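# Right the toppled nest block on laser marker table

## Task

Get the fallen nest block standing upright on the worktable belonging to the laser marker, in a way that it stays there by itself; a block the robot is still holding or propping at the end does not count.

## Robot and tools

Robot: two arms, left_arm and right_arm, each with six joints and a parallel gripper. Positions are reported in one shared scene frame whose origin sits on the table surface midway between the arms: +x runs out over the table, +z is up, and left_arm is mounted on the +y side. The names left and right are arm labels only; they do not tell you which side of a camera image an arm appears on.

execute_actions takes "actions", a list holding zero or one item, plus an optional "pictures" boolean (camera images are included unless you set it false). An empty list commands nothing and just reports the state. A motion item has "rows" (1 to 15 rows) and optionally "steps" (1 to 15, default 15); each control step lasts 1/30 s, one row per step, and if rows run out the final row keeps being used. A wait item has only "steps" (up to 300): it commands nothing and returns once that many steps have elapsed since the previous result, with your reply time counted inside them. A refused call does nothing to the robot.

Every row is exactly 14 numbers for both arms together, even if one arm stays still: left_arm waist, shoulder, elbow, wrist pitch, wrist yaw, wrist roll, gripper opening, then the same seven for right_arm. The six joint values are absolute target angles in radians, in the same form the Joint positions line prints, not offsets. Stated ranges per arm: waist -2.880 to 2.880, shoulder 0.000 to 3.142, elbow 0.000 to 3.019, wrist pitch -1.693 to 1.571, wrist yaw -1.571 to 1.571, wrist roll -2.094 to 2.094. True ends may differ by up to 0.019 rad either way. A target more than 0.019 rad beyond an end, and also farther out than that joint's last reported angle, gets the whole call refused. A target past the real end is clipped there, and a result may then say "joint sent to its limit" (possibly about an earlier, still-running action); its absence does not prove there is more travel. The gripper opening is an absolute value from -1 (closed) to +1 (fully open).

Motion is rate-limited: each step, the target sent to a joint stays within a fixed lead of its measured angle (waist 0.264, shoulder 0.32, elbow 0.276, wrist pitch 0.33, wrist yaw 0.186, wrist roll 0.522 rad). If the targets would place a gripper over 70 mm from where it currently measures, all that arm's targets are pulled back toward the measured angles. Distant goals therefore need several calls. Between calls, and while you are thinking or writing, the arms keep heading for the last row you sent, until everything has nearly stopped (a blocked or very slow joint counts as stopped) or some step is HELD; after that only a new action makes them move further or push harder. Fingers already moving keep moving.

Result lines: the state line `left_arm: …` | `right_arm: …` gives each gripper's end_effector_position in metres and end_effector_quat_wxyz, in the scene frame; the printed position can be off from the real one, more so when the arm is stretched far. Joint positions and Joint velocities show, per arm, the six joints (rad, rad/s) and then the finger-pad gap (m, m/s; 0.094 m is fully open). grip_measured is the measured opening on the same -1..+1 scale you command; each gripper may read off by about 1 mm of opening, consistently within a scene. HELD marks steps on which your row, fully or partly, was not sent. "joint command not followed" means a clearance check altered or stopped some joint targets; the rest of the row still ran. MOTOR HOT appears from 85 °C; at 100 °C an OVER-TEMPERATURE FAULT stops that arm, which releases its load and drops.

Gripper geometry: fingers extend along the gripper's +z axis and close along its y axis. end_effector_position is the point between the pads, roughly 1 cm short of the fingertips. Away from the extremes the fingers go to where grip_measured would equal your command, so to grasp, command a value below the current grip_measured: about 0.03 below for a firm hold, a smaller margin for a gentler one. Pad force tops out near 50 to 62 N (lower on some grippers, and weaker on parts under about 2 mm thick); first contact can spike higher.

zoom_image takes "camera" ("cam_high" or "cam_low", both 504x504) and "region" [x0, y0, x1, y1] in that camera's pixels, origin top-left, at most 504 by 504, and returns a closer look at the latest image.

finished_scene takes "scene", the number of the current scene, ends it for good and reports whether the goal was met; the next scene's task comes in its result. If you resume from a summary, send an empty execute_actions first to learn the scene and task. Answering without any tool call ends everything.

Avoid: pushing or knocking anything off the table; letting the arms collide or press on each other; drops, slips, slamming, and very forceful pushes; holding loads long enough to overheat. Brief outside tugs on held parts or shoves on loose objects can occur. Before finishing, release the block and confirm it stands on its own. The simulation runs during your replies, so keep them efficient, and prefer smooth, economical motions.

Each tool is called after "Emit:" as name([rows], argument=value, ...), one row to a line, values as JSON.

## Session

Emit:
execute_actions(actions=[])

Scene clock: 0.00 s of 4200.00 s.
left_arm: end_effector_position=(+0.3458, +0.1688, +0.1483) grip_measured=+1.000 end_effector_quat_wxyz=(+0.488, -0.121, +0.853, -0.143) | right_arm: end_effector_position=(+0.5686, -0.7948, +0.3639) grip_measured=+1.000 end_effector_quat_wxyz=(+0.396, +0.746, +0.535, +0.018)
Joint positions: left_arm=[-0.568  1.151  0.492  0.109 -0.39  -0.655  0.094] | right_arm=[-0.567  1.933  2.125 -0.96   0.159  1.146  0.094]
Joint velocities: left_arm=[-0.005 -0.015 -0.002  0.002  0.037  0.037  0.   ] | right_arm=[-0.015 -0.015  0.007 -0.007 -0.022 -0.037  0.   ]

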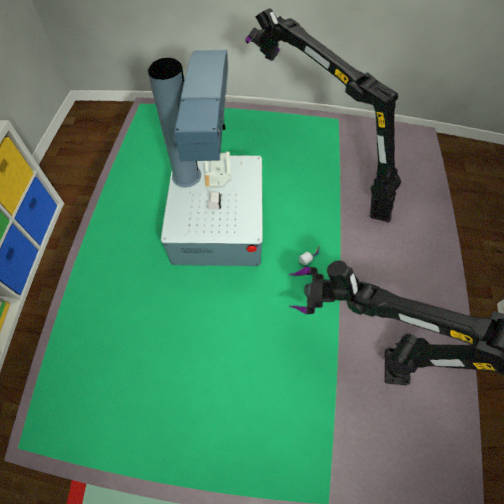

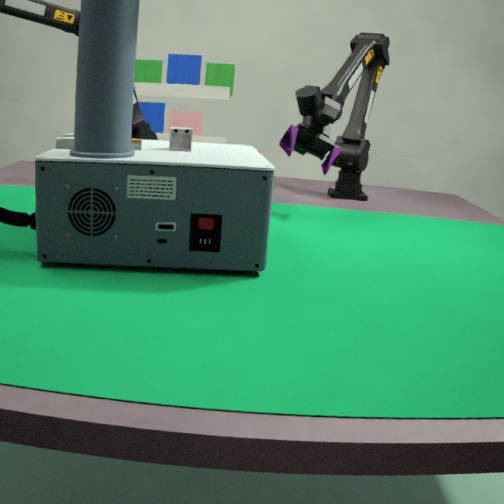

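Emit:
zoom_image(camera="cam_high", region=[150,130,350,330])

Emit:
zoom_image(camera="cam_low", region=[30,90,290,200])

Emit:
zoom_image(camera="cam_high", region=[185,140,255,225])

Region (150, 130, 350, 330) of cam_high's 504x504 image, scaled by 2.520, with more detail than that image has.

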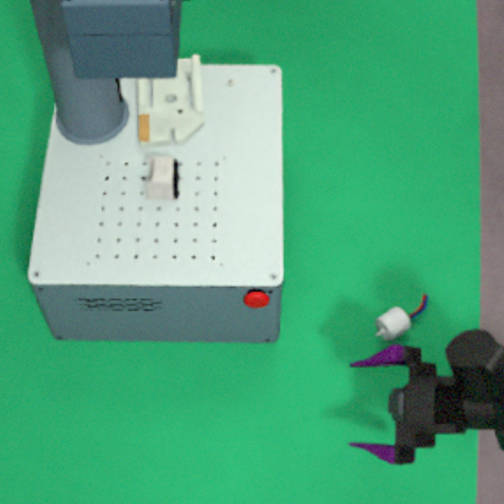

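Region (30, 90, 290, 200) of cam_low's 504x504 image, scaled by 1.938, with more detail than that image has; it fills the top 213 rows of this view, and the rest is white.

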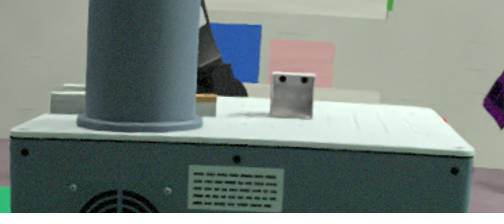

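Region (185, 140, 255, 225) of cam_high's 504x504 image, scaled by 5.929, with more detail than that image has; it fills the left 415 columns of this view, and the rest is white.

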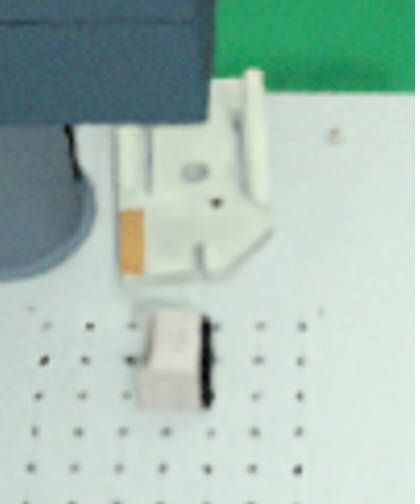

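Emit:
execute_actions([
  {"rows":[[0.3,0.6,0.5,0.1,0,0,1,-0.3,1.3,1.2,-1.2,0,0,1]]},
], pictures=false)

Emit:
execute_actions([
  {"steps":60},
], pictures=false)

Emit:
execute_actions([
  {"rows":[[0.3,0.3,0.3,0,0,0,1,0,1.5,1.3,-1.37,0,0,1]]},
], pictures=false)

Emit:
execute_actions([
  {"steps":45},
])

Scene clock: 9.53 s of 4200.00 s.
left_arm: end_effector_position=(+0.3120, +0.4330, +0.3594) grip_measured=+1.000 end_effector_quat_wxyz=(+0.709, -0.109, +0.696, +0.042) | right_arm: end_effector_position=(+0.4930, -0.5201, +0.3328) grip_measured=+1.000 end_effector_quat_wxyz=(+0.252, +0.471, +0.845, +0.018)
Joint positions: left_arm=[ 0.237  0.576  0.481  0.104 -0.004 -0.096  0.094] | right_arm=[-0.314  1.479  1.566 -1.149  0.004  0.585  0.094]
Joint velocities: left_arm=[ 2.027 -0.122  0.002 -0.002 -0.037  0.564  0.   ] | right_arm=[ 0.444 -1.597 -1.643 -0.173 -0.125 -1.824  0.   ]
Steps of this call (steps 1 to 90: nothing new was sent; then 6.03 s passed at rest; steps 91 to 105: all 15 steps of this action). Readings (joint positions):
91: left_arm=[-0.556 1.140 0.491 0.108 -0.340 -0.615] | right_arm=[-0.563 1.927 2.115 -0.966 0.139 1.125]
92: left_arm=[-0.527 1.113 0.486 0.105 -0.284 -0.564] | right_arm=[-0.560 1.911 2.089 -0.983 0.119 1.099]
94: left_arm=[-0.443 1.028 0.481 0.104 -0.182 -0.466] | right_arm=[-0.539 1.872 2.029 -1.021 0.087 1.044]
98: left_arm=[-0.252 0.815 0.481 0.104 -0.050 -0.312] | right_arm=[-0.464 1.770 1.895 -1.081 0.041 0.917]
105: the state above

Scene clock: 11.53 s of 4200.00 s.
left_arm: end_effector_position=(+0.3104, +0.4576, +0.3526) grip_measured=+1.000 end_effector_quat_wxyz=(+0.697, -0.102, +0.704, +0.096) | right_arm: end_effector_position=(+0.3869, -0.4602, +0.2367) grip_measured=+1.000 end_effector_quat_wxyz=(+0.130, +0.209, +0.969, -0.026)
Joint positions: left_arm=[ 0.303  0.596  0.481  0.104 -0.002 -0.008  0.094] | right_arm=[-0.292  1.309  1.204 -1.2   -0.     0.015  0.094]
Joint velocities: left_arm=[ 0.005  0.005  0.002  0.012  0.007 -0.022  0.   ] | right_arm=[ 0.005 -0.005  0.002 -0.002 -0.125  0.007  0.   ]
Steps of this call (steps 1 to 45: the robot went on to your last target; steps 46 to 60: nothing new was sent). Readings (joint positions):
1: left_arm=[0.292 0.575 0.481 0.104 -0.005 -0.079] | right_arm=[-0.301 1.425 1.505 -1.155 0.002 0.519]
2: left_arm=[0.324 0.578 0.481 0.104 -0.006 -0.066] | right_arm=[-0.291 1.373 1.444 -1.163 0.001 0.454]
4: left_arm=[0.332 0.586 0.481 0.104 -0.005 -0.046] | right_arm=[-0.285 1.290 1.335 -1.177 -0.000 0.334]
8: left_arm=[0.307 0.596 0.481 0.104 -0.002 -0.023] | right_arm=[-0.291 1.250 1.214 -1.200 -0.000 0.147]
60: the state above
All arms were judged still, so your last target was given up. Only a new action makes them travel on or press farther. Fingers that are still opening or closing keep moving.

Scene clock: 12.03 s of 4200.00 s.
left_arm: end_effector_position=(+0.2486, +0.4399, +0.2940) grip_measured=+1.000 end_effector_quat_wxyz=(+0.695, -0.102, +0.705, +0.095) | right_arm: end_effector_position=(+0.4086, -0.3280, +0.1598) grip_measured=+1.000 end_effector_quat_wxyz=(-0.036, +0.054, +0.998, +0.003)
Joint positions: left_arm=[ 0.303  0.298  0.275  0.007 -0.002 -0.007  0.094] | right_arm=[ 0.02   1.525  1.242 -1.359 -0.002  0.012  0.094]
Joint velocities: left_arm=[ 0.005 -0.005 -0.002  0.002 -0.007  0.081  0.   ] | right_arm=[-0.239 -0.132  0.007 -0.037 -0.007  0.051  0.   ]
Steps of this call (steps 1 to 15: all 15 steps of this action). Readings (joint positions):
1: left_arm=[0.303 0.576 0.466 0.093 -0.002 -0.008] | right_arm=[-0.283 1.316 1.207 -1.217 0.004 0.015]
2: left_arm=[0.303 0.522 0.429 0.070 -0.002 -0.008] | right_arm=[-0.260 1.329 1.215 -1.247 0.006 0.015]
4: left_arm=[0.303 0.370 0.333 0.031 -0.002 -0.007] | right_arm=[-0.182 1.372 1.226 -1.289 0.006 0.015]
8: left_arm=[0.303 0.263 0.275 0.007 -0.002 -0.007] | right_arm=[-0.006 1.486 1.241 -1.345 -0.001 0.014]
15: the state above

Scene clock: 13.53 s of 4200.00 s.
left_arm: end_effector_position=(+0.2486, +0.4399, +0.2940) grip_measured=+1.000 end_effector_quat_wxyz=(+0.695, -0.102, +0.705, +0.095) | right_arm: end_effector_position=(+0.4066, -0.3369, +0.1671) grip_measured=+1.000 end_effector_quat_wxyz=(-0.028, +0.065, +0.998, +0.002)
Joint positions: left_arm=[ 0.303  0.298  0.275  0.007 -0.002 -0.007  0.094] | right_arm=[-0.001  1.507  1.242 -1.361 -0.001  0.012  0.094]
Joint velocities: left_arm=[-0.005  0.005 -0.007  0.007 -0.081  0.051  0.   ] | right_arm=[-0.005 -0.005  0.002 -0.017 -0.081  0.007  0.   ]
Steps of this call (steps 1 to 30: the robot went on to your last target; steps 31 to 45: nothing new was sent). Readings (joint positions):
1: left_arm=[0.303 0.298 0.275 0.007 -0.002 -0.007] | right_arm=[0.012 1.521 1.242 -1.360 -0.002 0.012]
2: left_arm=[0.303 0.298 0.275 0.007 -0.002 -0.007] | right_arm=[0.006 1.517 1.242 -1.360 -0.001 0.012]
4: left_arm=[0.303 0.298 0.275 0.007 -0.002 -0.007] | right_arm=[-0.001 1.510 1.242 -1.361 -0.001 0.012]
8: left_arm=[0.303 0.298 0.275 0.007 -0.002 -0.007] | right_arm=[-0.001 1.507 1.242 -1.361 -0.001 0.012]
45: the state above
All arms were judged still, so your last target was given up. Only a new action makes them travel on or press farther. Fingers that are still opening or closing keep moving.

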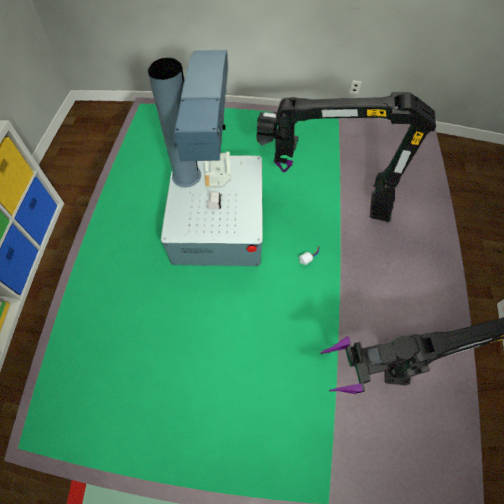

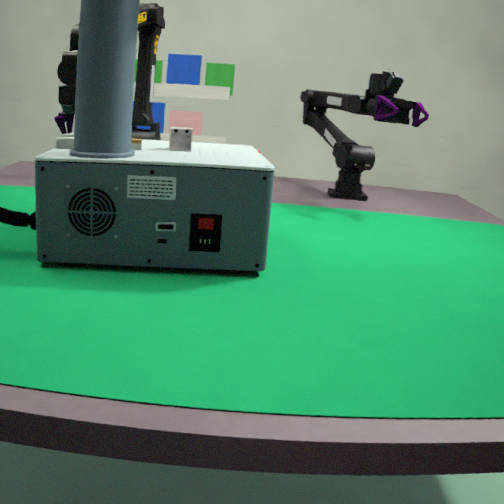

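Emit:
execute_actions([
  {"rows":[[0.3,0.3,0.3,0,0,0,1,0.1,1.5,1.5,-1.37,0,0,1],[0.3,0.3,0.3,0,0,0,1,0.2,1.5,1.5,-1.37,0,0,1],[0.3,0.3,0.3,0,0,0,1,0.3,1.5,1.55,-1.37,0,0,1],[0.3,0.3,0.3,0,0,0,1,0.3,1.5,1.6,-1.37,0,0,1],[0.3,0.3,0.3,0,0,0,1,0.3,1.55,1.65,-1.37,0,0,1],[0.3,0.3,0.3,0,0,0,1,0.3,1.6,1.7,-1.37,0,0,1],[0.3,0.3,0.3,0,0,0,1,0.3,1.6,1.75,-1.37,0,0,1],[0.3,0.3,0.3,0,0,0,1,0.3,1.65,1.8,-1.37,0,0,1],[0.3,0.3,0.3,0,0,0,1,0.3,1.75,1.8,-1.37,0,0,1]]},
], pictures=false)

Emit:
execute_actions([
  {"steps":30},
])

Scene clock: 30.77 s of 4200.00 s.
left_arm: end_effector_position=(+0.2486, +0.4399, +0.2940) grip_measured=+1.000 end_effector_quat_wxyz=(+0.695, -0.102, +0.705, +0.095) | right_arm: end_effector_position=(+0.5616, -0.1726, +0.2496) grip_measured=+1.000 end_effector_quat_wxyz=(+0.100, -0.092, +0.991, +0.011)
Joint positions: left_arm=[ 0.303  0.298  0.275  0.007 -0.002 -0.007  0.094] | right_arm=[ 0.315  1.741  1.736 -1.364 -0.001  0.012  0.094]
Joint velocities: left_arm=[-0.015 -0.005  0.007 -0.002 -0.022 -0.007  0.   ] | right_arm=[ 0.161  0.532  0.755  0.051 -0.095 -0.037  0.   ]
Steps of this call (steps 1 to 90: nothing new was sent; then 13.73 s passed at rest; steps 91 to 105: all 15 steps of this action). Readings (joint positions):
91: left_arm=[0.303 0.298 0.275 0.007 -0.002 -0.007] | right_arm=[0.002 1.508 1.248 -1.363 -0.000 0.012]
92: left_arm=[0.303 0.298 0.275 0.007 -0.002 -0.007] | right_arm=[0.011 1.510 1.260 -1.363 0.001 0.012]
94: left_arm=[0.303 0.298 0.275 0.007 -0.002 -0.007] | right_arm=[0.051 1.510 1.292 -1.363 0.003 0.012]
98: left_arm=[0.303 0.298 0.275 0.007 -0.002 -0.007] | right_arm=[0.176 1.533 1.392 -1.364 0.003 0.012]
105: the state above

Scene clock: 31.77 s of 4200.00 s.
left_arm: end_effector_position=(+0.2486, +0.4399, +0.2940) grip_measured=+1.000 end_effector_quat_wxyz=(+0.695, -0.102, +0.705, +0.095) | right_arm: end_effector_position=(+0.5694, -0.1772, +0.2475) grip_measured=+1.000 end_effector_quat_wxyz=(+0.101, -0.087, +0.991, +0.010)
Joint positions: left_arm=[ 0.303  0.298  0.275  0.007 -0.002 -0.007  0.094] | right_arm=[ 0.305  1.759  1.754 -1.364 -0.001  0.012  0.094]
Joint velocities: left_arm=[-0.015 -0.005  0.012 -0.007 -0.007 -0.007  0.   ] | right_arm=[-0.005 -0.015  0.002 -0.002 -0.022 -0.007  0.   ]
Steps of this call (steps 1 to 30: the robot went on to your last target). Readings (joint positions):
1: left_arm=[0.303 0.298 0.275 0.007 -0.002 -0.007] | right_arm=[0.319 1.753 1.752 -1.363 -0.001 0.012]
2: left_arm=[0.303 0.298 0.275 0.007 -0.002 -0.007] | right_arm=[0.320 1.758 1.754 -1.363 -0.001 0.012]
4: left_arm=[0.303 0.298 0.275 0.007 -0.002 -0.007] | right_arm=[0.317 1.759 1.754 -1.364 -0.001 0.012]
8: left_arm=[0.303 0.298 0.275 0.007 -0.002 -0.007] | right_arm=[0.308 1.759 1.754 -1.364 -0.001 0.012]
30: the state above
All arms were judged still, so your last target was given up. Only a new action makes them travel on or press farther. Fingers that are still opening or closing keep moving.

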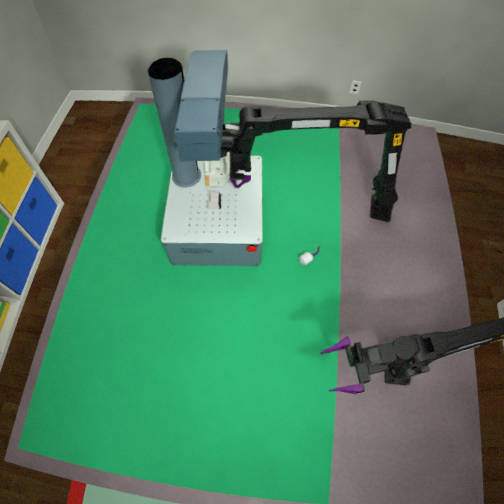

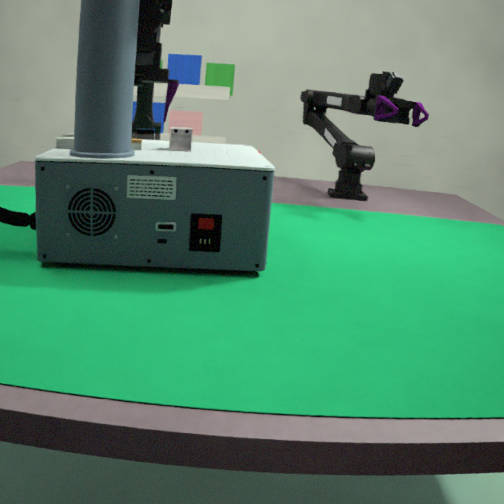

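Emit:
execute_actions([
  {"rows":[[0.3,0.3,0.3,0,0,0,1,0.33,1.8,1.9,-1.4,0,0.1,1],[0.3,0.3,0.3,0,0,0,1,0.35,1.8,1.9,-1.4,0,0.2,1],[0.3,0.3,0.3,0,0,0,1,0.37,1.85,2.0,-1.45,0,0.25,1],[0.3,0.3,0.3,0,0,0,1,0.37,1.85,2.0,-1.45,0,0.25,1],[0.3,0.3,0.3,0,0,0,1,0.37,1.9,2.08,-1.5,0,0.25,1],[0.3,0.3,0.3,0,0,0,1,0.37,1.9,2.08,-1.5,0,0.25,1],[0.3,0.3,0.3,0,0,0,1,0.37,1.97,2.1,-1.5,0,0.25,1]]},
], pictures=false)

Emit:
execute_actions([
  {"steps":20},
])

Scene clock: 38.67 s of 4200.00 s.
left_arm: end_effector_position=(+0.2486, +0.4399, +0.2940) grip_measured=+1.000 end_effector_quat_wxyz=(+0.695, -0.102, +0.705, +0.095) | right_arm: end_effector_position=(+0.6079, -0.1338, +0.2871) grip_measured=+1.000 end_effector_quat_wxyz=(+0.112, -0.010, +0.993, +0.027)
Joint positions: left_arm=[ 0.303  0.298  0.275  0.007 -0.002 -0.007  0.094] | right_arm=[ 0.36   1.886  2.036 -1.49  -0.002  0.224  0.094]
Joint velocities: left_arm=[-0.015 -0.005  0.002 -0.002 -0.081 -0.051  0.   ] | right_arm=[-0.015  0.005  0.002 -0.022 -0.007 -0.022  0.   ]
Steps of this call (steps 1 to 90: nothing new was sent; then 3.40 s passed at rest; steps 91 to 105: all 15 steps of this action). Readings (joint positions):
91: left_arm=[0.303 0.298 0.275 0.007 -0.002 -0.007] | right_arm=[0.306 1.761 1.763 -1.371 -0.001 0.023]
92: left_arm=[0.303 0.298 0.275 0.007 -0.002 -0.007] | right_arm=[0.308 1.770 1.782 -1.383 -0.000 0.051]
94: left_arm=[0.303 0.298 0.275 0.007 -0.002 -0.007] | right_arm=[0.321 1.805 1.860 -1.420 0.000 0.116]
98: left_arm=[0.303 0.298 0.275 0.007 -0.002 -0.007] | right_arm=[0.357 1.884 2.027 -1.473 -0.002 0.186]
105: the state above

Scene clock: 39.33 s of 4200.00 s.
left_arm: end_effector_position=(+0.2486, +0.4399, +0.2940) grip_measured=+1.000 end_effector_quat_wxyz=(+0.695, -0.102, +0.705, +0.095) | right_arm: end_effector_position=(+0.6078, -0.1338, +0.2870) grip_measured=+1.000 end_effector_quat_wxyz=(+0.111, -0.005, +0.993, +0.028)
Joint positions: left_arm=[ 0.303  0.298  0.275  0.007 -0.002 -0.007  0.094] | right_arm=[ 0.36   1.886  2.036 -1.49  -0.002  0.234  0.094]
Joint velocities: left_arm=[ 0.005 -0.015  0.002 -0.007 -0.022 -0.022  0.   ] | right_arm=[-0.024  0.005  0.007  0.012 -0.007 -0.051  0.   ]
Steps of this call (steps 1 to 15: the robot went on to your last target; steps 16 to 20: nothing new was sent). Readings (joint positions):
1: left_arm=[0.303 0.298 0.275 0.007 -0.002 -0.007] | right_arm=[0.360 1.886 2.036 -1.490 -0.002 0.226]
2: left_arm=[0.303 0.298 0.275 0.007 -0.002 -0.007] | right_arm=[0.360 1.886 2.036 -1.490 -0.002 0.228]
4: left_arm=[0.303 0.298 0.275 0.007 -0.002 -0.007] | right_arm=[0.360 1.886 2.036 -1.490 -0.002 0.230]
8: left_arm=[0.303 0.298 0.275 0.007 -0.002 -0.007] | right_arm=[0.360 1.886 2.036 -1.490 -0.002 0.233]
20: the state above
All arms were judged still, so your last target was given up. Only a new action makes them travel on or press farther. Fingers that are still opening or closing keep moving.

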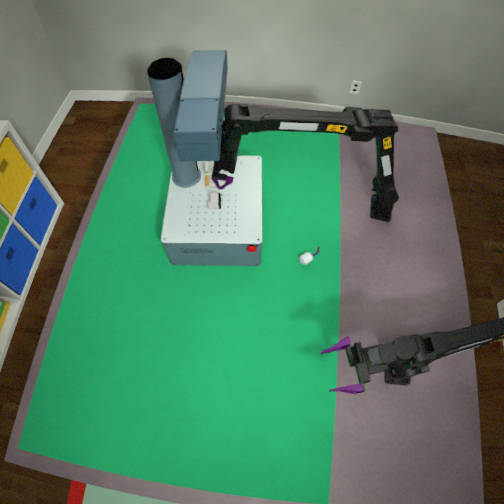

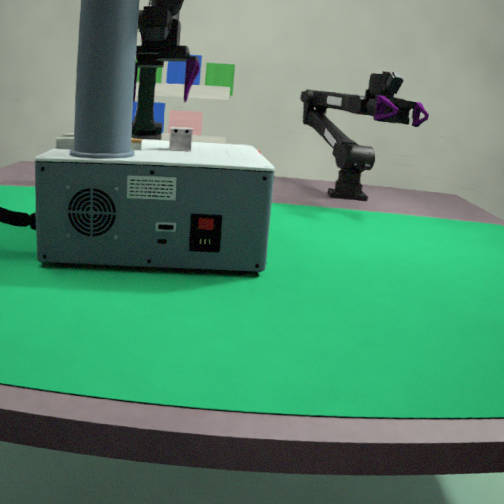

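Emit:
execute_actions([
  {"rows":[[0.3,0.3,0.3,0,0,0,1,0.37,1.82,1.95,-1.45,0,0.3,1],[0.3,0.3,0.3,0,0,0,1,0.38,1.8,1.9,-1.4,0,0.3,1],[0.3,0.3,0.3,0,0,0,1,0.4,1.8,1.85,-1.4,0,0.3,1],[0.3,0.3,0.3,0,0,0,1,0.43,1.8,1.76,-1.3,0,0.32,1]]},
], pictures=false)

Emit:
execute_actions([
  {"rows":[[0.3,0.3,0.3,0,0,0,1,0.43,1.87,1.85,-1.27,0,0.32,1]]},
])

Scene clock: 46.23 s of 4200.00 s.
left_arm: end_effector_position=(+0.2486, +0.4399, +0.2940) grip_measured=+1.000 end_effector_quat_wxyz=(+0.695, -0.102, +0.705, +0.095) | right_arm: end_effector_position=(+0.5670, -0.0927, +0.2292) grip_measured=+1.000 end_effector_quat_wxyz=(+0.104, -0.012, +0.994, +0.034)
Joint positions: left_arm=[ 0.303  0.298  0.275  0.007 -0.002 -0.007  0.094] | right_arm=[ 0.442  1.802  1.764 -1.314 -0.     0.301  0.094]
Joint velocities: left_arm=[-0.005 -0.005  0.007 -0.007 -0.066  0.022  0.   ] | right_arm=[-0.054 -0.015 -0.012 -0.002 -0.051 -0.022  0.   ]
Steps of this call (steps 1 to 90: nothing new was sent; then 3.40 s passed at rest; steps 91 to 105: all 15 steps of this action). Readings (joint positions):
91: left_arm=[0.303 0.298 0.275 0.007 -0.002 -0.007] | right_arm=[0.360 1.877 2.023 -1.482 -0.002 0.242]
92: left_arm=[0.303 0.298 0.275 0.007 -0.002 -0.007] | right_arm=[0.361 1.862 1.989 -1.458 -0.002 0.251]
94: left_arm=[0.303 0.298 0.275 0.007 -0.002 -0.007] | right_arm=[0.369 1.820 1.893 -1.403 -0.000 0.267]
98: left_arm=[0.303 0.298 0.275 0.007 -0.002 -0.007] | right_arm=[0.411 1.788 1.774 -1.332 0.000 0.290]
105: the state above

Scene clock: 46.73 s of 4200.00 s.
left_arm: end_effector_position=(+0.2486, +0.4399, +0.2940) grip_measured=+1.000 end_effector_quat_wxyz=(+0.695, -0.102, +0.705, +0.095) | right_arm: end_effector_position=(+0.5888, -0.0893, +0.2063) grip_measured=+1.000 end_effector_quat_wxyz=(+0.105, -0.007, +0.994, +0.034)
Joint positions: left_arm=[ 0.303  0.298  0.275  0.007 -0.002 -0.007  0.094] | right_arm=[ 0.436  1.866  1.795 -1.28   0.001  0.305  0.094]
Joint velocities: left_arm=[-0.005  0.005  0.002 -0.002  0.022  0.037  0.   ] | right_arm=[-0.005  0.005 -0.007 -0.027 -0.037 -0.007  0.   ]
Steps of this call (steps 1 to 15: all 15 steps of this action). Readings (joint positions):
1: left_arm=[0.303 0.298 0.275 0.007 -0.002 -0.007] | right_arm=[0.441 1.805 1.767 -1.310 -0.000 0.302]
2: left_arm=[0.303 0.298 0.275 0.007 -0.002 -0.007] | right_arm=[0.440 1.811 1.775 -1.303 -0.000 0.302]
4: left_arm=[0.303 0.298 0.275 0.007 -0.002 -0.007] | right_arm=[0.438 1.830 1.791 -1.288 -0.000 0.303]
8: left_arm=[0.303 0.298 0.275 0.007 -0.002 -0.007] | right_arm=[0.437 1.858 1.795 -1.281 -0.000 0.304]
15: the state above

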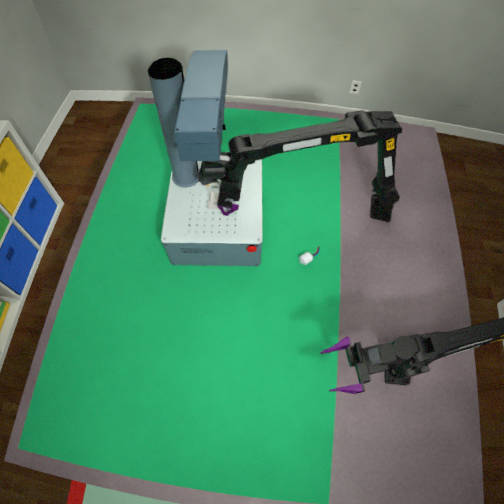

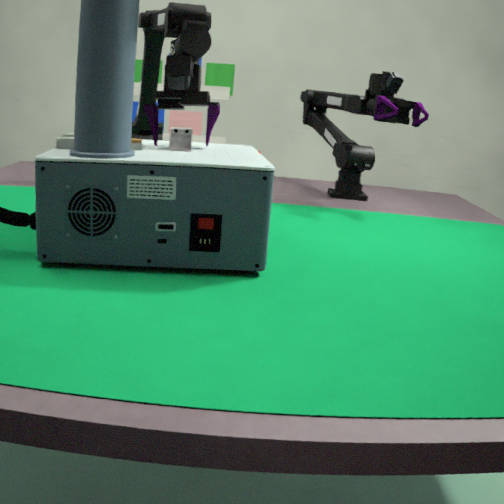

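Emit:
execute_actions([
  {"rows":[[0.3,0.3,0.3,0,0,0,1,0.43,1.88,1.9,-1.29,0,0.32,1],[0.3,0.3,0.3,0,0,0,1,0.43,1.89,1.92,-1.3,0,0.32,1],[0.3,0.3,0.3,0,0,0,1,0.43,1.9,1.94,-1.31,0,0.32,1],[0.3,0.3,0.3,0,0,0,1,0.43,1.92,1.96,-1.32,0,0.32,1],[0.3,0.3,0.3,0,0,0,1,0.43,1.93,1.98,-1.33,0,0.32,1],[0.3,0.3,0.3,0,0,0,1,0.43,1.95,2.0,-1.34,0,0.32,1],[0.3,0.3,0.3,0,0,0,1,0.43,1.96,2.02,-1.35,0,0.32,1],[0.3,0.3,0.3,0,0,0,1,0.425,1.985,2.045,-1.37,0,0.32,1]]},
], pictures=false)

Emit:
execute_actions([
  {"steps":15},
])

Emit:
zoom_image(camera="cam_high", region=[160,140,280,260])

Scene clock: 52.30 s of 4200.00 s.
left_arm: end_effector_position=(+0.2486, +0.4399, +0.2940) grip_measured=+1.000 end_effector_quat_wxyz=(+0.695, -0.102, +0.705, +0.095) | right_arm: end_effector_position=(+0.6258, -0.0787, +0.2228) grip_measured=+1.000 end_effector_quat_wxyz=(+0.111, -0.006, +0.993, +0.036)
Joint positions: left_arm=[ 0.303  0.298  0.275  0.007 -0.002 -0.007  0.094] | right_arm=[ 0.434  1.969  1.991 -1.359  0.001  0.305  0.094]
Joint velocities: left_arm=[ 0.005 -0.005 -0.007 -0.002  0.007 -0.007  0.   ] | right_arm=[-0.005  0.103 -0.002 -0.037  0.037  0.066  0.   ]
Steps of this call (steps 1 to 15: the robot went on to your last target; steps 16 to 90: nothing new was sent; then 2.07 s passed at rest; steps 91 to 105: all 15 steps of this action). Readings (joint positions):
91: left_arm=[0.303 0.298 0.275 0.007 -0.002 -0.007] | right_arm=[0.436 1.866 1.799 -1.281 0.001 0.305]
92: left_arm=[0.303 0.298 0.275 0.007 -0.002 -0.007] | right_arm=[0.436 1.870 1.808 -1.286 0.001 0.305]
94: left_arm=[0.303 0.298 0.275 0.007 -0.002 -0.007] | right_arm=[0.436 1.884 1.846 -1.299 0.001 0.305]
98: left_arm=[0.303 0.298 0.275 0.007 -0.002 -0.007] | right_arm=[0.436 1.926 1.948 -1.333 0.001 0.305]
105: the state above

Scene clock: 52.80 s of 4200.00 s.
left_arm: end_effector_position=(+0.2486, +0.4399, +0.2940) grip_measured=+1.000 end_effector_quat_wxyz=(+0.695, -0.102, +0.705, +0.095) | right_arm: end_effector_position=(+0.6263, -0.0791, +0.2177) grip_measured=+1.000 end_effector_quat_wxyz=(+0.107, -0.006, +0.994, +0.034)
Joint positions: left_arm=[ 0.303  0.298  0.275  0.007 -0.002 -0.007  0.094] | right_arm=[ 0.433  1.976  1.991 -1.361  0.001  0.305  0.094]
Joint velocities: left_arm=[-0.005 -0.015  0.012 -0.007 -0.037 -0.051  0.   ] | right_arm=[-0.005 -0.015  0.002 -0.032 -0.022 -0.037  0.   ]
Steps of this call (steps 1 to 15: the robot went on to your last target). Readings (joint positions):
1: left_arm=[0.303 0.298 0.275 0.007 -0.002 -0.007] | right_arm=[0.433 1.972 1.991 -1.360 0.001 0.305]
2: left_arm=[0.303 0.298 0.275 0.007 -0.002 -0.007] | right_arm=[0.433 1.974 1.991 -1.360 0.001 0.305]
4: left_arm=[0.303 0.298 0.275 0.007 -0.002 -0.007] | right_arm=[0.433 1.976 1.991 -1.361 0.001 0.305]
8: left_arm=[0.303 0.298 0.275 0.007 -0.002 -0.007] | right_arm=[0.433 1.976 1.991 -1.361 0.001 0.305]
15: the state above
All arms were judged still, so your last target was given up. Only a new action makes them travel on or press farther. Fingers that are still opening or closing keep moving.

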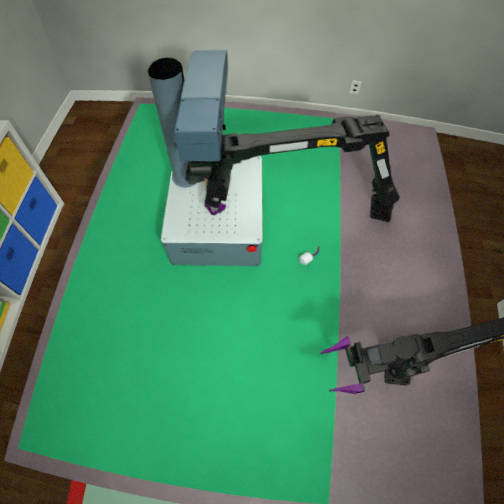

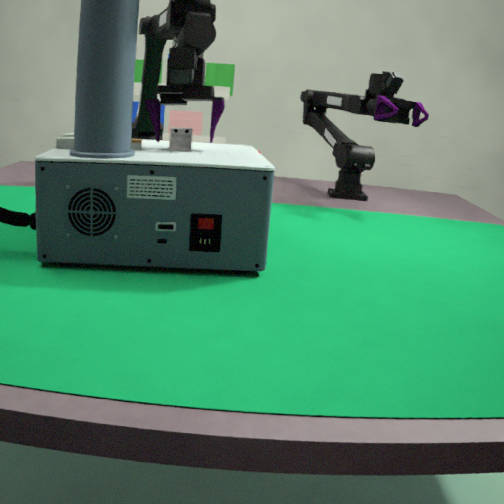

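Region (160, 140, 280, 260) of cam_high's 504x504 image, scaled by 4.200, with more detail than that image has.

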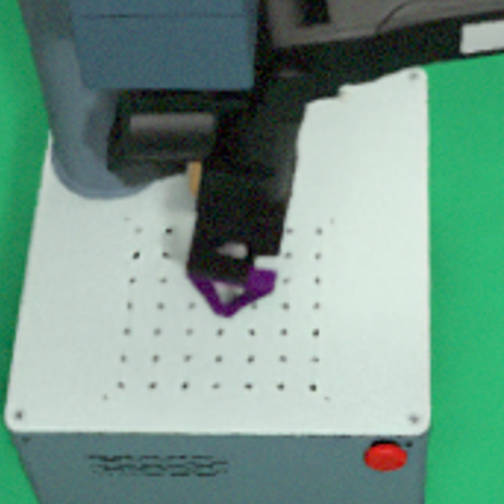

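Emit:
execute_actions([
  {"rows":[[0.3,0.3,0.3,0,0,0,1,0.412,2.0,2.045,-1.36,0,0.32,0.3]]},
], pictures=false)

Emit:
execute_actions([
  {"rows":[[0.3,0.3,0.3,0,0,0,1,0.412,2.0,2.045,-1.36,0,0.32,-0.4]]},
], pictures=false)

Emit:
execute_actions([
  {"steps":20},
])

Scene clock: 56.20 s of 4200.00 s.
left_arm: end_effector_position=(+0.2486, +0.4399, +0.2940) grip_measured=+1.000 end_effector_quat_wxyz=(+0.695, -0.102, +0.705, +0.095) | right_arm: end_effector_position=(+0.6303, -0.0899, +0.2130) grip_measured=+0.302 end_effector_quat_wxyz=(+0.104, +0.003, +0.994, +0.032)
Joint positions: left_arm=[ 0.303  0.298  0.275  0.007 -0.002 -0.007  0.094] | right_arm=[ 0.416  1.984  1.991 -1.361  0.001  0.305  0.061]
Joint velocities: left_arm=[-0.005  0.005 -0.002 -0.012 -0.022  0.007  0.   ] | right_arm=[-0.015 -0.015 -0.007  0.002  0.007 -0.022  0.   ]
Steps of this call (steps 1 to 87: nothing new was sent; steps 88 to 102: all 15 steps of this action). Readings (joint positions):
88: left_arm=[0.303 0.298 0.275 0.007 -0.002 -0.007] | right_arm=[0.432 1.977 1.991 -1.361 0.001 0.305]
89: left_arm=[0.303 0.298 0.275 0.007 -0.002 -0.007] | right_arm=[0.432 1.977 1.991 -1.361 0.001 0.305]
91: left_arm=[0.303 0.298 0.275 0.007 -0.002 -0.007] | right_arm=[0.428 1.978 1.991 -1.361 0.001 0.305]
95: left_arm=[0.303 0.298 0.275 0.007 -0.002 -0.007] | right_arm=[0.420 1.982 1.991 -1.361 0.001 0.305]
102: the state above

Scene clock: 56.70 s of 4200.00 s.
left_arm: end_effector_position=(+0.2486, +0.4399, +0.2940) grip_measured=+1.000 end_effector_quat_wxyz=(+0.695, -0.102, +0.705, +0.095) | right_arm: end_effector_position=(+0.6303, -0.0898, +0.2130) grip_measured=-0.158 end_effector_quat_wxyz=(+0.104, +0.003, +0.994, +0.032)
Joint positions: left_arm=[ 0.303  0.298  0.275  0.007 -0.002 -0.007  0.094] | right_arm=[ 0.416  1.984  1.991 -1.361  0.     0.305  0.04 ]
Joint velocities: left_arm=[-0.005  0.005 -0.017 -0.002 -0.022  0.007  0.   ] | right_arm=[-0.005 -0.024 -0.002 -0.012  0.037  0.007 -0.001]
Steps of this call (steps 1 to 15: all 15 steps of this action). Readings (joint positions):
1: left_arm=[0.303 0.298 0.275 0.007 -0.002 -0.007] | right_arm=[0.416 1.984 1.991 -1.361 0.001 0.305]
2: left_arm=[0.303 0.298 0.275 0.007 -0.002 -0.007] | right_arm=[0.416 1.984 1.991 -1.361 0.000 0.305]
4: left_arm=[0.303 0.298 0.275 0.007 -0.002 -0.007] | right_arm=[0.416 1.984 1.991 -1.361 0.000 0.305]
8: left_arm=[0.303 0.298 0.275 0.007 -0.002 -0.007] | right_arm=[0.416 1.984 1.991 -1.361 0.000 0.305]
15: the state above

Scene clock: 57.37 s of 4200.00 s.
left_arm: end_effector_position=(+0.2486, +0.4399, +0.2940) grip_measured=+1.000 end_effector_quat_wxyz=(+0.695, -0.102, +0.705, +0.095) | right_arm: end_effector_position=(+0.6303, -0.0898, +0.2130) grip_measured=-0.158 end_effector_quat_wxyz=(+0.104, +0.003, +0.994, +0.032)
Joint positions: left_arm=[ 0.303  0.298  0.275  0.007 -0.002 -0.007  0.094] | right_arm=[ 0.416  1.984  1.991 -1.361  0.     0.305  0.04 ]
Joint velocities: left_arm=[-0.015 -0.015 -0.007  0.002  0.051  0.066  0.   ] | right_arm=[-0.005 -0.005  0.012 -0.002  0.022 -0.037 -0.001]
Steps of this call (steps 1 to 15: the robot went on to your last target; steps 16 to 20: nothing new was sent). Readings (joint positions):
1: left_arm=[0.303 0.298 0.275 0.007 -0.002 -0.007] | right_arm=[0.416 1.984 1.991 -1.361 0.000 0.305]
2: left_arm=[0.303 0.298 0.275 0.007 -0.002 -0.007] | right_arm=[0.416 1.984 1.991 -1.361 0.000 0.305]
4: left_arm=[0.303 0.298 0.275 0.007 -0.002 -0.007] | right_arm=[0.416 1.984 1.991 -1.361 0.000 0.305]
8: left_arm=[0.303 0.298 0.275 0.007 -0.002 -0.007] | right_arm=[0.416 1.984 1.991 -1.361 0.000 0.305]
20: the state above
All arms were judged still, so your last target was given up. Only a new action makes them travel on or press farther. Fingers that are still opening or closing keep moving.

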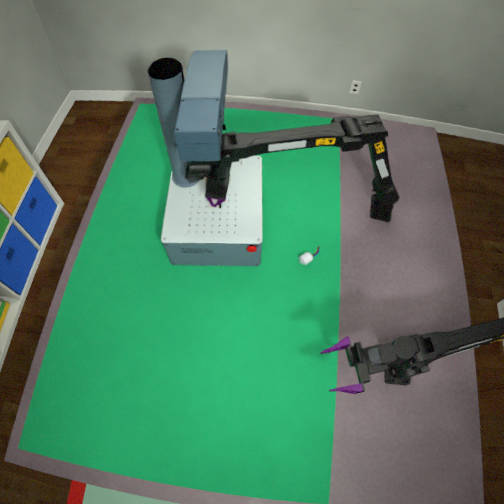

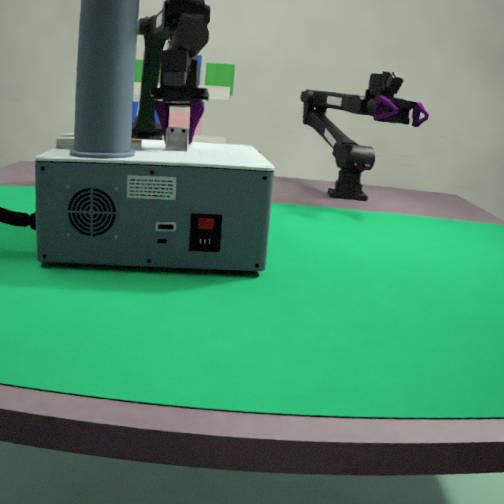

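Emit:
execute_actions([
  {"rows":[[0.3,0.3,0.3,0,0,0,1,0.412,1.94,2.0,-1.36,0,0.32,-0.25],[0.3,0.3,0.3,0,0,0,1,0.412,1.93,2.0,-1.36,0,0.32,-0.25],[0.3,0.3,0.3,0,0,0,1,0.412,1.91,1.97,-1.36,0,0.32,-0.25],[0.3,0.3,0.3,0,0,0,1,0.412,1.88,1.94,-1.36,0,0.3,-0.25],[0.3,0.3,0.3,0,0,0,1,0.412,1.85,1.9,-1.35,0,0.3,-0.25],[0.3,0.3,0.3,0,0,0,1,0.412,1.82,1.86,-1.33,0,0.3,-0.25],[0.3,0.3,0.3,0,0,0,1,0.412,1.79,1.82,-1.3,0,0.2,-0.25],[0.3,0.3,0.3,0,0,0,1,0.412,1.75,1.77,-1.3,0,0.2,-0.25],[0.3,0.3,0.3,0,0,0,1,0.412,1.7,1.7,-1.25,0,0.1,-0.25],[0.3,0.3,0.3,0,0,0,1,0.412,1.65,1.65,-1.2,0,0.1,-0.25],[0.3,0.3,0.3,0,0,0,1,0.412,1.6,1.6,-1.2,0,0,-0.25],[0.3,0.3,0.3,0,0,0,1,0.412,1.55,1.55,-1.2,0,0,-0.25],[0.3,0.3,0.3,0,0,0,1,0.412,1.5,1.5,-1.1,0,0,-0.25]]},
], pictures=false)

Emit:
execute_actions([
  {"rows":[[0.3,0.3,0.3,0,0,0,1,0.412,1.2,1.0,-0.4,0,0,-0.25]]},
], pictures=false)

Emit:
execute_actions([
  {"rows":[[0.3,0.3,0.3,0,0,0,1,0.412,1.2,0.75,0.4,0,0,-0.25]]},
], pictures=false)

Emit:
execute_actions([
  {"rows":[[0.3,0.3,0.3,0,0,0,1,0.412,1.35,0.6,0.87,0,0,-0.25]]},
], pictures=false)

Emit:
execute_actions([
  {"steps":20},
])

Scene clock: 65.57 s of 4200.00 s.
left_arm: end_effector_position=(+0.2486, +0.4399, +0.2940) grip_measured=+1.000 end_effector_quat_wxyz=(+0.695, -0.102, +0.705, +0.095) | right_arm: end_effector_position=(+0.5165, -0.1249, +0.2684) grip_measured=-0.157 end_effector_quat_wxyz=(+0.183, -0.106, +0.977, +0.035)
Joint positions: left_arm=[ 0.303  0.298  0.275  0.007 -0.002 -0.007  0.094] | right_arm=[ 0.416  1.546  1.511 -1.161  0.     0.084  0.04 ]
Joint velocities: left_arm=[-0.024 -0.005 -0.002  0.012  0.022 -0.022  0.   ] | right_arm=[ 0.005 -1.109 -0.505  0.349 -0.022 -0.418 -0.001]
Steps of this call (steps 1 to 90: nothing new was sent; then 4.70 s passed at rest; steps 91 to 105: all 15 steps of this action). Readings (joint positions):
91: left_arm=[0.303 0.298 0.275 0.007 -0.002 -0.007] | right_arm=[0.416 1.982 1.991 -1.361 0.000 0.305]
92: left_arm=[0.303 0.298 0.275 0.007 -0.002 -0.007] | right_arm=[0.416 1.981 1.991 -1.361 0.000 0.305]
94: left_arm=[0.303 0.298 0.275 0.007 -0.002 -0.007] | right_arm=[0.416 1.968 1.978 -1.360 0.000 0.305]
98: left_arm=[0.303 0.298 0.275 0.007 -0.002 -0.007] | right_arm=[0.416 1.868 1.844 -1.329 0.000 0.276]
105: the state above

Scene clock: 66.07 s of 4200.00 s.
left_arm: end_effector_position=(+0.2486, +0.4399, +0.2940) grip_measured=+1.000 end_effector_quat_wxyz=(+0.695, -0.102, +0.705, +0.095) | right_arm: end_effector_position=(+0.4902, -0.1331, +0.2859) grip_measured=-0.157 end_effector_quat_wxyz=(+0.447, -0.125, +0.883, +0.072)
Joint positions: left_arm=[ 0.303  0.298  0.275  0.007 -0.002 -0.007  0.094] | right_arm=[ 0.416  1.21   1.005 -0.425  0.     0.018  0.04 ]
Joint velocities: left_arm=[-0.005 -0.015  0.002 -0.007 -0.007 -0.022  0.   ] | right_arm=[-0.015  0.249 -0.095  0.017  0.051 -0.037  0.001]
Steps of this call (steps 1 to 15: all 15 steps of this action). Readings (joint positions):
1: left_arm=[0.303 0.298 0.275 0.007 -0.002 -0.007] | right_arm=[0.416 1.495 1.468 -1.099 0.000 0.072]
2: left_arm=[0.303 0.298 0.275 0.007 -0.002 -0.007] | right_arm=[0.416 1.423 1.388 -0.986 0.000 0.062]
4: left_arm=[0.303 0.298 0.275 0.007 -0.002 -0.007] | right_arm=[0.416 1.263 1.201 -0.770 0.000 0.045]
8: left_arm=[0.303 0.298 0.275 0.007 -0.002 -0.007] | right_arm=[0.416 1.114 1.011 -0.489 0.000 0.027]
15: the state above

Scene clock: 66.57 s of 4200.00 s.
left_arm: end_effector_position=(+0.2486, +0.4399, +0.2940) grip_measured=+1.000 end_effector_quat_wxyz=(+0.695, -0.102, +0.705, +0.095) | right_arm: end_effector_position=(+0.4966, -0.1311, +0.2971) grip_measured=-0.157 end_effector_quat_wxyz=(+0.655, -0.106, +0.741, +0.104)
Joint positions: left_arm=[ 0.303  0.298  0.275  0.007 -0.002 -0.007  0.094] | right_arm=[0.416 1.208 0.712 0.375 0.    0.015 0.04 ]
Joint velocities: left_arm=[-0.024 -0.005 -0.012 -0.002 -0.007  0.007  0.   ] | right_arm=[ 0.005 -0.015 -0.002  0.027  0.022  0.007  0.   ]
Steps of this call (steps 1 to 15: all 15 steps of this action). Readings (joint positions):
1: left_arm=[0.303 0.298 0.275 0.007 -0.002 -0.007] | right_arm=[0.416 1.215 0.972 -0.367 0.000 0.017]
2: left_arm=[0.303 0.298 0.275 0.007 -0.002 -0.007] | right_arm=[0.416 1.208 0.914 -0.250 0.000 0.017]
4: left_arm=[0.303 0.298 0.275 0.007 -0.002 -0.007] | right_arm=[0.416 1.203 0.796 -0.045 0.000 0.016]
8: left_arm=[0.303 0.298 0.275 0.007 -0.002 -0.007] | right_arm=[0.416 1.232 0.711 0.271 0.000 0.016]
15: the state above

Scene clock: 67.07 s of 4200.00 s.
left_arm: end_effector_position=(+0.2486, +0.4399, +0.2940) grip_measured=+1.000 end_effector_quat_wxyz=(+0.695, -0.102, +0.705, +0.095) | right_arm: end_effector_position=(+0.4956, -0.1314, +0.2624) grip_measured=-0.157 end_effector_quat_wxyz=(+0.720, -0.097, +0.677, +0.114)
Joint positions: left_arm=[ 0.303  0.298  0.275  0.007 -0.002 -0.007  0.094] | right_arm=[0.416 1.369 0.591 0.843 0.    0.015 0.04 ]
Joint velocities: left_arm=[-0.015 -0.015  0.007  0.002  0.051 -0.051  0.   ] | right_arm=[-0.015 -0.054 -0.002  0.032 -0.022  0.037  0.001]
Steps of this call (steps 1 to 15: all 15 steps of this action). Readings (joint positions):
1: left_arm=[0.303 0.298 0.275 0.007 -0.002 -0.007] | right_arm=[0.416 1.219 0.697 0.438 0.000 0.015]
2: left_arm=[0.303 0.298 0.275 0.007 -0.002 -0.007] | right_arm=[0.416 1.241 0.674 0.556 0.000 0.015]
4: left_arm=[0.303 0.298 0.275 0.007 -0.002 -0.007] | right_arm=[0.416 1.302 0.632 0.739 0.000 0.015]
8: left_arm=[0.303 0.298 0.275 0.007 -0.002 -0.007] | right_arm=[0.416 1.375 0.594 0.821 0.000 0.015]
15: the state above

Scene clock: 67.73 s of 4200.00 s.
left_arm: end_effector_position=(+0.2486, +0.4399, +0.2940) grip_measured=+1.000 end_effector_quat_wxyz=(+0.695, -0.102, +0.705, +0.095) | right_arm: end_effector_position=(+0.4953, -0.1315, +0.2639) grip_measured=-0.157 end_effector_quat_wxyz=(+0.722, -0.097, +0.676, +0.114)
Joint positions: left_arm=[ 0.303  0.298  0.275  0.007 -0.002 -0.007  0.094] | right_arm=[0.416 1.367 0.591 0.844 0.    0.015 0.04 ]
Joint velocities: left_arm=[-0.015 -0.005 -0.002  0.007 -0.037 -0.022  0.   ] | right_arm=[ 0.005 -0.015 -0.012 -0.002  0.007  0.037 -0.   ]
Steps of this call (steps 1 to 15: the robot went on to your last target; steps 16 to 20: nothing new was sent). Readings (joint positions):
1: left_arm=[0.303 0.298 0.275 0.007 -0.002 -0.007] | right_arm=[0.416 1.368 0.591 0.843 0.000 0.015]
2: left_arm=[0.303 0.298 0.275 0.007 -0.002 -0.007] | right_arm=[0.416 1.367 0.591 0.844 0.000 0.015]
4: left_arm=[0.303 0.298 0.275 0.007 -0.002 -0.007] | right_arm=[0.416 1.367 0.591 0.844 0.000 0.015]
8: left_arm=[0.303 0.298 0.275 0.007 -0.002 -0.007] | right_arm=[0.416 1.367 0.591 0.844 0.000 0.015]
20: the state above
All arms were judged still, so your last target was given up. Only a new action makes them travel on or press farther. Fingers that are still opening or closing keep moving.

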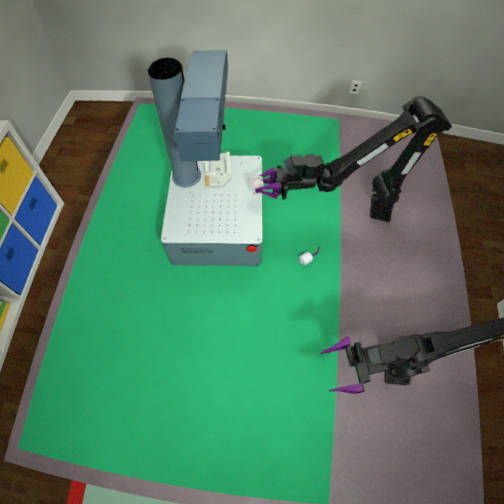

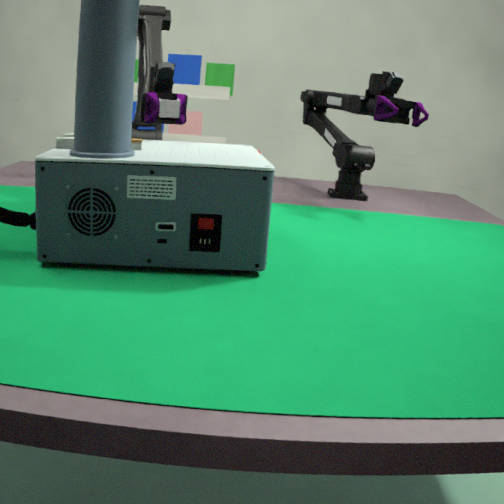

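Emit:
execute_actions([
  {"rows":[[0.3,0.3,0.3,0,0,0,1,0.412,1.39,0.67,0.9,0,0,-0.25],[0.3,0.3,0.3,0,0,0,1,0.412,1.41,0.67,0.92,0,0,-0.25],[0.3,0.3,0.3,0,0,0,1,0.412,1.43,0.67,0.94,0,0,-0.25],[0.3,0.3,0.3,0,0,0,1,0.412,1.45,0.67,0.96,0,0,-0.25],[0.3,0.3,0.3,0,0,0,1,0.412,1.47,0.67,0.98,0,0,-0.25],[0.3,0.3,0.3,0,0,0,1,0.412,1.49,0.67,1,0,0,-0.25],[0.3,0.3,0.3,0,0,0,1,0.412,1.51,0.67,1.01,0,0,-0.25],[0.3,0.3,0.3,0,0,0,1,0.412,1.53,0.67,1.02,0,0,-0.25],[0.3,0.3,0.3,0,0,0,1,0.412,1.55,0.67,1.03,0,0,-0.25]]},
], pictures=false)

Emit:
execute_actions([
  {"steps":15},
])

Emit:
zoom_image(camera="cam_high", region=[210,140,330,240])

Emit:
zoom_image(camera="cam_low", region=[120,80,220,170])

Scene clock: 75.70 s of 4200.00 s.
left_arm: end_effector_position=(+0.2486, +0.4399, +0.2940) grip_measured=+1.000 end_effector_quat_wxyz=(+0.695, -0.102, +0.705, +0.095) | right_arm: end_effector_position=(+0.5192, -0.1236, +0.2277) grip_measured=-0.157 end_effector_quat_wxyz=(+0.730, -0.100, +0.667, +0.111)
Joint positions: left_arm=[ 0.303  0.298  0.275  0.007 -0.002 -0.007  0.094] | right_arm=[0.417 1.545 0.62  1.015 0.001 0.001 0.04 ]
Joint velocities: left_arm=[-0.015 -0.015 -0.002 -0.017 -0.022 -0.051  0.   ] | right_arm=[ 0.005 -0.005 -0.002 -0.012  0.007  0.081  0.   ]
Steps of this call (steps 1 to 90: nothing new was sent; then 4.47 s passed at rest; steps 91 to 105: all 15 steps of this action). Readings (joint positions):
91: left_arm=[0.303 0.298 0.275 0.007 -0.002 -0.007] | right_arm=[0.416 1.369 0.591 0.849 0.000 0.015]
92: left_arm=[0.303 0.298 0.275 0.007 -0.002 -0.007] | right_arm=[0.416 1.374 0.593 0.863 0.000 0.015]
94: left_arm=[0.303 0.298 0.275 0.007 -0.002 -0.007] | right_arm=[0.416 1.398 0.601 0.900 0.000 0.015]
98: left_arm=[0.303 0.298 0.275 0.007 -0.002 -0.007] | right_arm=[0.416 1.479 0.618 0.974 0.000 0.015]
105: the state above

Scene clock: 76.20 s of 4200.00 s.
left_arm: end_effector_position=(+0.2486, +0.4399, +0.2940) grip_measured=+1.000 end_effector_quat_wxyz=(+0.695, -0.102, +0.705, +0.095) | right_arm: end_effector_position=(+0.5192, -0.1236, +0.2277) grip_measured=-0.157 end_effector_quat_wxyz=(+0.730, -0.100, +0.667, +0.111)
Joint positions: left_arm=[ 0.303  0.298  0.275  0.007 -0.002 -0.007  0.094] | right_arm=[0.417 1.545 0.62  1.015 0.001 0.001 0.04 ]
Joint velocities: left_arm=[-0.015 -0.005 -0.002 -0.007 -0.022  0.007  0.   ] | right_arm=[ 0.005 -0.005 -0.007 -0.002  0.007 -0.037  0.001]
Steps of this call (steps 1 to 15: the robot went on to your last target). Readings (joint positions):
1: left_arm=[0.303 0.298 0.275 0.007 -0.002 -0.007] | right_arm=[0.417 1.545 0.620 1.015 0.001 0.001]
2: left_arm=[0.303 0.298 0.275 0.007 -0.002 -0.007] | right_arm=[0.417 1.545 0.620 1.015 0.001 0.001]
4: left_arm=[0.303 0.298 0.275 0.007 -0.002 -0.007] | right_arm=[0.417 1.545 0.620 1.015 0.001 0.001]
8: left_arm=[0.303 0.298 0.275 0.007 -0.002 -0.007] | right_arm=[0.417 1.545 0.620 1.015 0.001 0.001]
15: the state above
All arms were judged still, so your last target was given up. Only a new action makes them travel on or press farther. Fingers that are still opening or closing keep moving.

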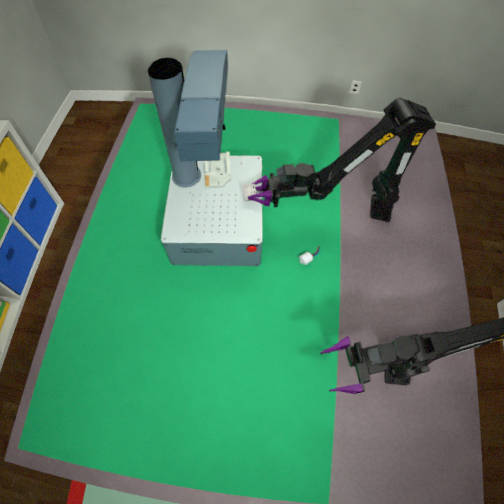

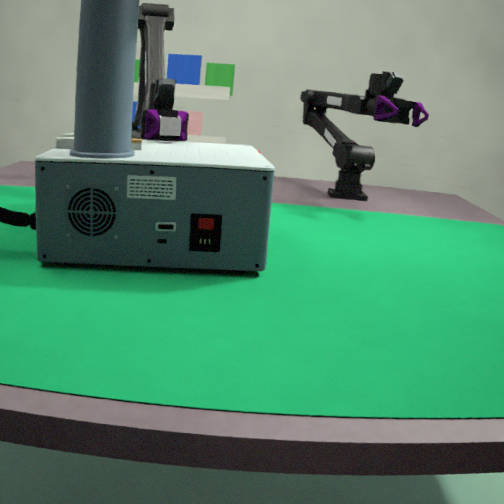

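Region (210, 140, 330, 240) of cam_high's 504x504 image, scaled by 4.200, with more detail than that image has.

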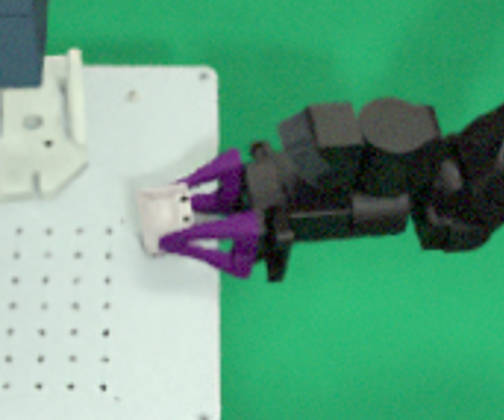

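Region (120, 80, 220, 170) of cam_low's 504x504 image, scaled by 5.040, with more detail than that image has; it fills the top 454 rows of this view, and the rest is white.

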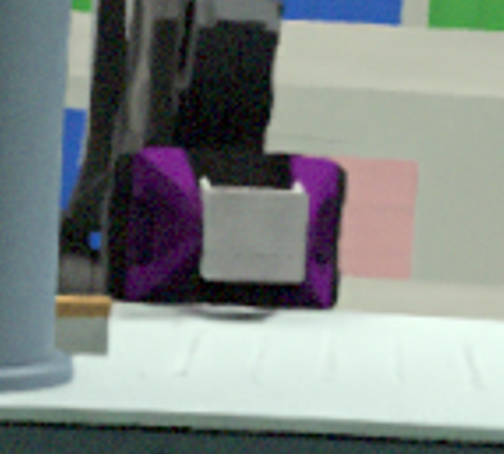

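Emit:
execute_actions([
  {"rows":[[0.3,0.3,0.3,0,0,0,1,0.412,1.49,0.67,0.98,0,0,-0.25],[0.3,0.3,0.3,0,0,0,1,0.412,1.46,0.67,0.95,0,0,-0.25],[0.3,0.3,0.3,0,0,0,1,0.412,1.44,0.67,0.92,0,0,-0.25],[0.3,0.3,0.3,0,0,0,1,0.412,1.44,0.67,0.89,0,0,-0.25],[0.3,0.3,0.3,0,0,0,1,0.412,1.44,0.67,0.86,0,0,-0.25],[0.3,0.3,0.3,0,0,0,1,0.412,1.44,0.67,0.83,0,0,-0.25],[0.3,0.3,0.3,0,0,0,1,0.412,1.44,0.67,0.8,0,0,-0.25],[0.3,0.3,0.3,0,0,0,1,0.412,1.44,0.67,0.76,0,0,-0.25]]},
])

Emit:
zoom_image(camera="cam_low", region=[120,80,220,170])

Scene clock: 81.07 s of 4200.00 s.
left_arm: end_effector_position=(+0.2486, +0.4399, +0.2940) grip_measured=+1.000 end_effector_quat_wxyz=(+0.695, -0.102, +0.705, +0.095) | right_arm: end_effector_position=(+0.5106, -0.1263, +0.2218) grip_measured=-0.157 end_effector_quat_wxyz=(+0.679, -0.108, +0.719, +0.103)
Joint positions: left_arm=[ 0.303  0.298  0.275  0.007 -0.002 -0.007  0.094] | right_arm=[0.417 1.439 0.62  0.763 0.001 0.001 0.04 ]
Joint velocities: left_arm=[-0.015 -0.005 -0.012  0.002 -0.022 -0.037  0.   ] | right_arm=[-0.005  0.005  0.012 -0.002  0.037 -0.081  0.001]
Steps of this call (steps 1 to 90: nothing new was sent; then 1.37 s passed at rest; steps 91 to 105: all 15 steps of this action). Readings (joint positions):
91: left_arm=[0.303 0.298 0.275 0.007 -0.002 -0.007] | right_arm=[0.417 1.542 0.620 1.009 0.001 0.001]
92: left_arm=[0.303 0.298 0.275 0.007 -0.002 -0.007] | right_arm=[0.417 1.533 0.620 0.992 0.001 0.001]
94: left_arm=[0.303 0.298 0.275 0.007 -0.002 -0.007] | right_arm=[0.417 1.503 0.620 0.941 0.001 0.001]
98: left_arm=[0.303 0.298 0.275 0.007 -0.002 -0.007] | right_arm=[0.417 1.443 0.620 0.834 0.001 0.001]
105: the state above

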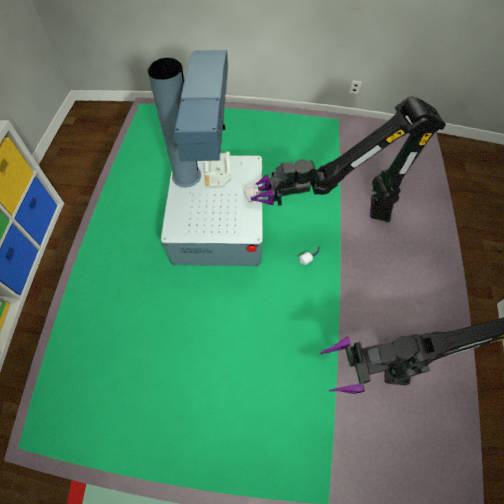

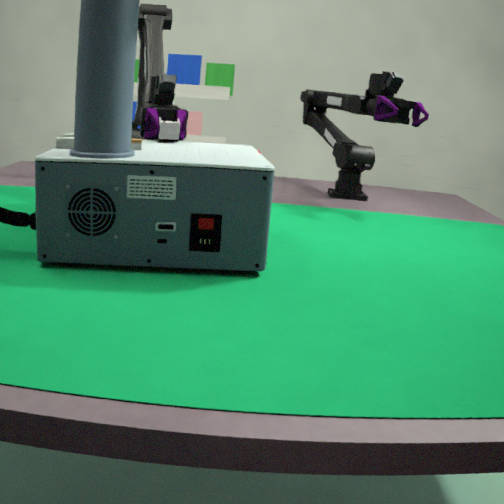

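Region (120, 80, 220, 170) of cam_low's 504x504 image, scaled by 5.040, with more detail than that image has; it fills the top 454 rows of this view, and the rest is white.

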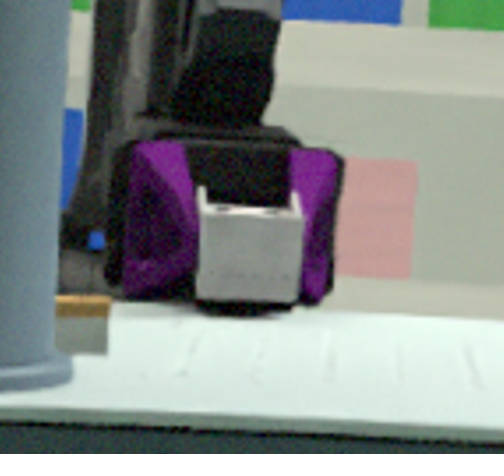

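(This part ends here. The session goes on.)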